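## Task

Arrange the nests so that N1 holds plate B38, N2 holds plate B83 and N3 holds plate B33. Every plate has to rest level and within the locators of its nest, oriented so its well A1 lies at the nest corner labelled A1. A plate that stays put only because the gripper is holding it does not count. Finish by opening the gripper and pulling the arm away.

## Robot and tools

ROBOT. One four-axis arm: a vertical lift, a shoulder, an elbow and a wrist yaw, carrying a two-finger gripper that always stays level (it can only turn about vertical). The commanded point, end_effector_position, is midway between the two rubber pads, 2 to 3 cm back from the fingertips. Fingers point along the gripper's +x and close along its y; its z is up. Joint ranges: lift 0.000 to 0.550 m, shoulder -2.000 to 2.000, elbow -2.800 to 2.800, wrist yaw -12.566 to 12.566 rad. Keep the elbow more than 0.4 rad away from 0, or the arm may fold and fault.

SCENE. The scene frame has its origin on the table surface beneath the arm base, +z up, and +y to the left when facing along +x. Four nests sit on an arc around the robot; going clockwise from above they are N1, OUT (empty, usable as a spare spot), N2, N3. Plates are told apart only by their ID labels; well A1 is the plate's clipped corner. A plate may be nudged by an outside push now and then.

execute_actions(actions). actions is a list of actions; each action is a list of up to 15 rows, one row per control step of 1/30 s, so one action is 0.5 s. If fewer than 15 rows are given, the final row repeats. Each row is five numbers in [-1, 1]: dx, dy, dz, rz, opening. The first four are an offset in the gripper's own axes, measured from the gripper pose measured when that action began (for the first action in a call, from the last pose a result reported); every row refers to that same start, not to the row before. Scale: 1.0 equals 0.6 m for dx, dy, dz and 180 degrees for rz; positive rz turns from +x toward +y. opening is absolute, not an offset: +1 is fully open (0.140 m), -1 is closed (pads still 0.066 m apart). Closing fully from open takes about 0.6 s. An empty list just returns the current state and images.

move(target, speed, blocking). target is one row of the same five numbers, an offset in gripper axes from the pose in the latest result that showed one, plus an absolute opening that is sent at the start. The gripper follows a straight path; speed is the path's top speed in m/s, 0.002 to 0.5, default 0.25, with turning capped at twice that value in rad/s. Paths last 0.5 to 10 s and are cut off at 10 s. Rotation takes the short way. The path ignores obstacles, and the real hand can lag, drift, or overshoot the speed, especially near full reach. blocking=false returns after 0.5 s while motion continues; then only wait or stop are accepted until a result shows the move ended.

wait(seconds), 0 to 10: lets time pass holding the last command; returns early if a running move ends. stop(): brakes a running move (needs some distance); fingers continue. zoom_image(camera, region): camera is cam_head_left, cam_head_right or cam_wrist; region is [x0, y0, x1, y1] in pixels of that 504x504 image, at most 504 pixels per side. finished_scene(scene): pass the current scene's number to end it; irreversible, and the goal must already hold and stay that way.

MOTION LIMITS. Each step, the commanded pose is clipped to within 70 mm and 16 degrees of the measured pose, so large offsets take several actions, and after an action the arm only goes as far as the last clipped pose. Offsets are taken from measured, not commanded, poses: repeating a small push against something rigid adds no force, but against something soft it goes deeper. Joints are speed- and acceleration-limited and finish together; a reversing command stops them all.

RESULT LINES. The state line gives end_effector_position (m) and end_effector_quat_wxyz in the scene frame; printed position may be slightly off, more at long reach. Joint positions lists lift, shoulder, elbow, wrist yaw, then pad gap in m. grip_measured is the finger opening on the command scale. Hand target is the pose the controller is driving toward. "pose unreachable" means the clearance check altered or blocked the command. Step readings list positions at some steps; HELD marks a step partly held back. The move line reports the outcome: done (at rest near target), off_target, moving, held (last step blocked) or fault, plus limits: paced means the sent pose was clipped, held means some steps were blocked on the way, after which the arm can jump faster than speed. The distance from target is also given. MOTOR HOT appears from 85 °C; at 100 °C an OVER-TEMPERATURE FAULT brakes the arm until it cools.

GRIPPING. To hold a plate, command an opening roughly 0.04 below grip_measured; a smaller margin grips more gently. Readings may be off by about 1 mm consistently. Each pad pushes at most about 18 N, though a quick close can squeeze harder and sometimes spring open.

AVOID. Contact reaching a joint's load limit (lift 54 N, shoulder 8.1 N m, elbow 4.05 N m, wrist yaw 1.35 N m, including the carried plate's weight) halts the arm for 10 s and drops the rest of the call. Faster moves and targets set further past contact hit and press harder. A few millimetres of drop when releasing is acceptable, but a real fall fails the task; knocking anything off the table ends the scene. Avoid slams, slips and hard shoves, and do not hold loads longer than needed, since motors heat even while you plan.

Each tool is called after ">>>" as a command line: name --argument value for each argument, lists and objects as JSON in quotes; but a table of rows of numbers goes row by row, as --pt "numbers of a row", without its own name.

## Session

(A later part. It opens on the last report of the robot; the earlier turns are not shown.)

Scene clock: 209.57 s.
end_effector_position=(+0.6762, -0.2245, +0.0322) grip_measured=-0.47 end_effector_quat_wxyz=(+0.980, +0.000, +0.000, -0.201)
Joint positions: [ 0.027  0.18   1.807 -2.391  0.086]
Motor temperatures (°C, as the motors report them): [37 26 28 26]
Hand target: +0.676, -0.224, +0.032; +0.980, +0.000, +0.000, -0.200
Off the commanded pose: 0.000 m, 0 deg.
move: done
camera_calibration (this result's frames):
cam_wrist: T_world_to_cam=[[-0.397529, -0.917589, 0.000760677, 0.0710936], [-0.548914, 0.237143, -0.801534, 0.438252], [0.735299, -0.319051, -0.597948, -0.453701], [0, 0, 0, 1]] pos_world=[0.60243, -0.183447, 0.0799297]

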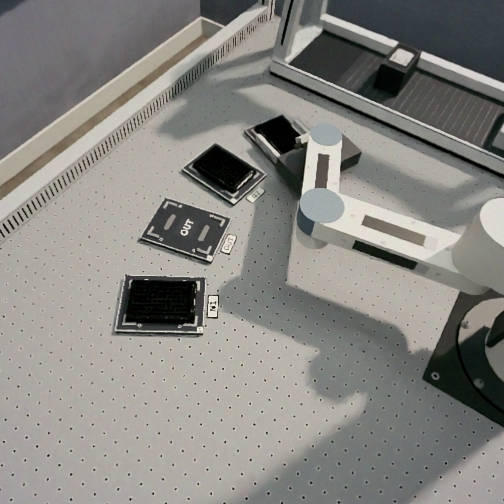

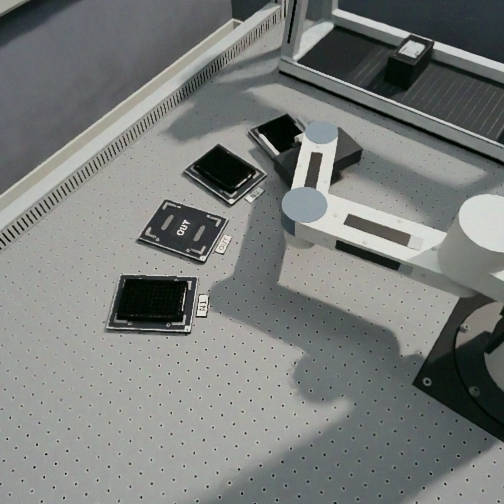

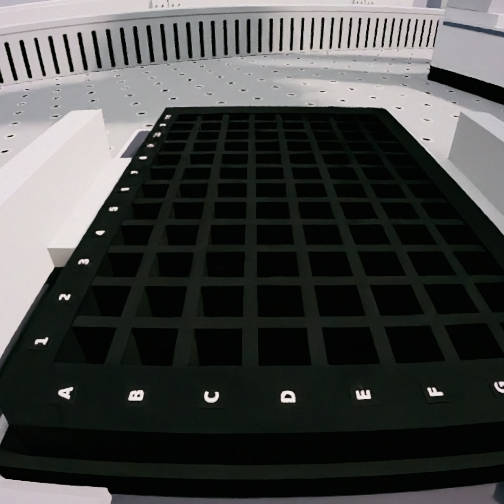

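>>> execute_actions --actions '[[[0,0,0,0,-0.44],[0,0,0,0,-0.4],[0,0,0,0,-0.3],[0,0,0,0,-0.3],[0,0,0,0,-0.3],[0,0,0,0,-0.3],[0,0,0,0,-0.3],[0,0,0.01,0,-0.25],[0,0,0.02,0,-0.25],[0,0,0.03,0,-0.25],[0,0,0.04,0,-0.25]]]'

>>> move --target '[-0.25, 0.08, 0.1, 0.05, 1]' --speed 0.4

Scene clock: 212.10 s.
end_effector_position=(+0.6762, -0.2245, +0.0565) grip_measured=-0.25 end_effector_quat_wxyz=(+0.980, +0.000, +0.000, -0.201)
Joint positions: [ 0.051  0.18   1.807 -2.391  0.094]
Motor temperatures (°C, as the motors report them): [37 26 28 26]
Hand target: +0.676, -0.224, +0.056; +0.980, +0.000, +0.000, -0.201
Off the commanded pose: 0.000 m, 0 deg.
Step readings (end_effector_position):
0: (+0.6762, -0.2245, +0.0322)
1: (+0.6762, -0.2245, +0.0322)
2: (+0.6762, -0.2245, +0.0322)
4: (+0.6762, -0.2245, +0.0322)
8: (+0.6762, -0.2245, +0.0322)
15: end_effector_position above
camera_calibration (this result's frames):
cam_wrist: T_world_to_cam=[[-0.397517, -0.917595, 0.000760677, 0.0710697], [-0.548917, 0.237135, -0.801534, 0.457705], [0.735303, -0.319041, -0.597948, -0.439193], [0, 0, 0, 1]] pos_world=[0.602433, -0.183445, 0.104198]

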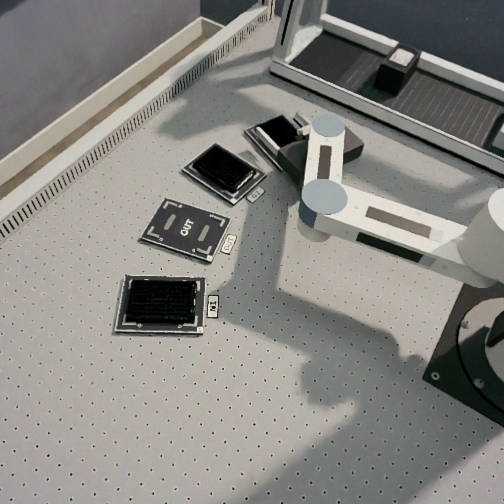

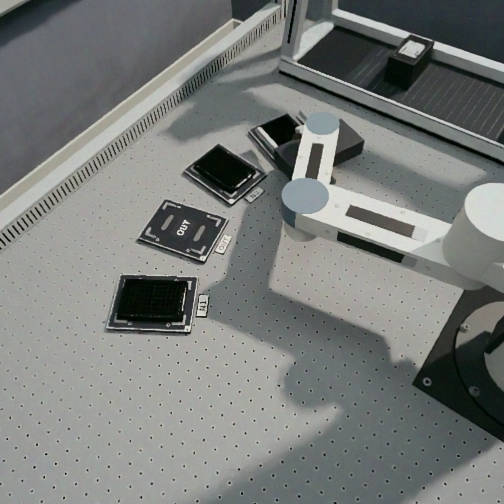

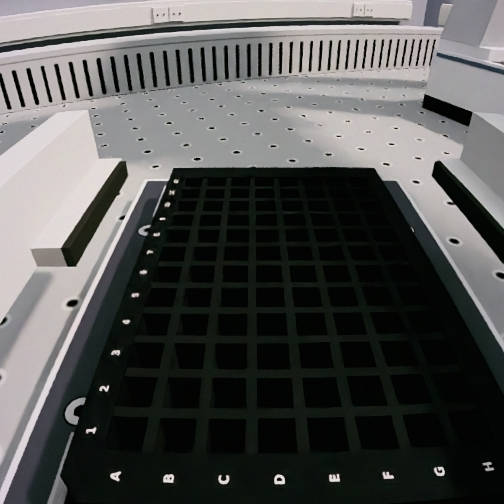

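Scene clock: 213.03 s.
end_effector_position=(+0.5572, -0.1213, +0.1166) grip_measured=+1.00 end_effector_quat_wxyz=(+0.992, +0.000, +0.000, -0.123)
Joint positions: [ 0.112  0.577  1.043 -1.867  0.14 ]
Motor temperatures (°C, as the motors report them): [37 26 28 26]
Hand target: +0.557, -0.121, +0.116; +0.992, +0.000, +0.000, -0.123
Off the commanded pose: 0.000 m, 0 deg.
move: done
camera_calibration (this result's frames):
cam_wrist: T_world_to_cam=[[-0.249268, -0.968434, 0.000760677, 0.0295958], [-0.579226, 0.148459, -0.801534, 0.422201], [0.77612, -0.200237, -0.597948, -0.291204], [0, 0, 0, 1]] pos_world=[0.477936, -0.0923276, 0.164261]

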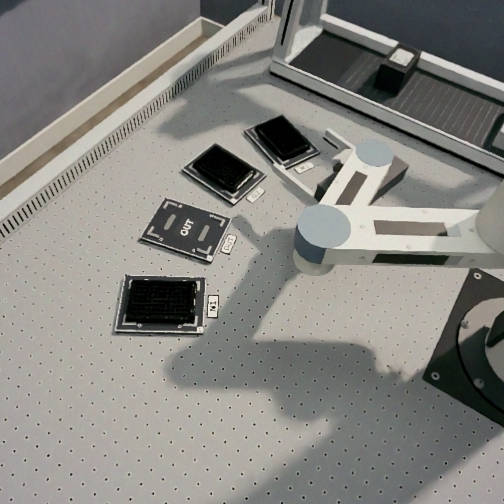

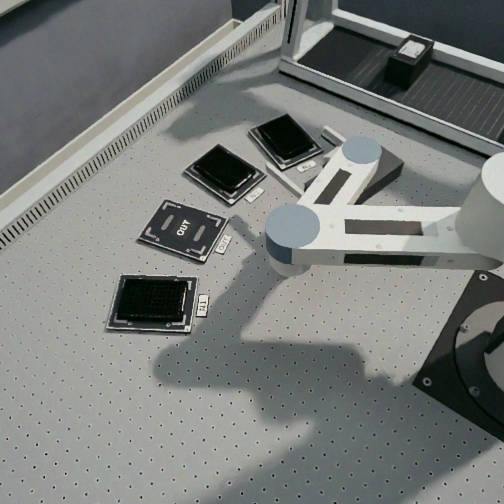

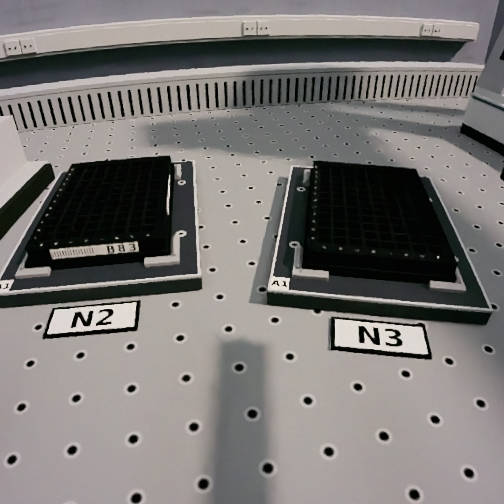

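Both plates are seated inside their locators and the gripper is clear.

>>> finished_scene --scene 1

The scene is finished: the task was done.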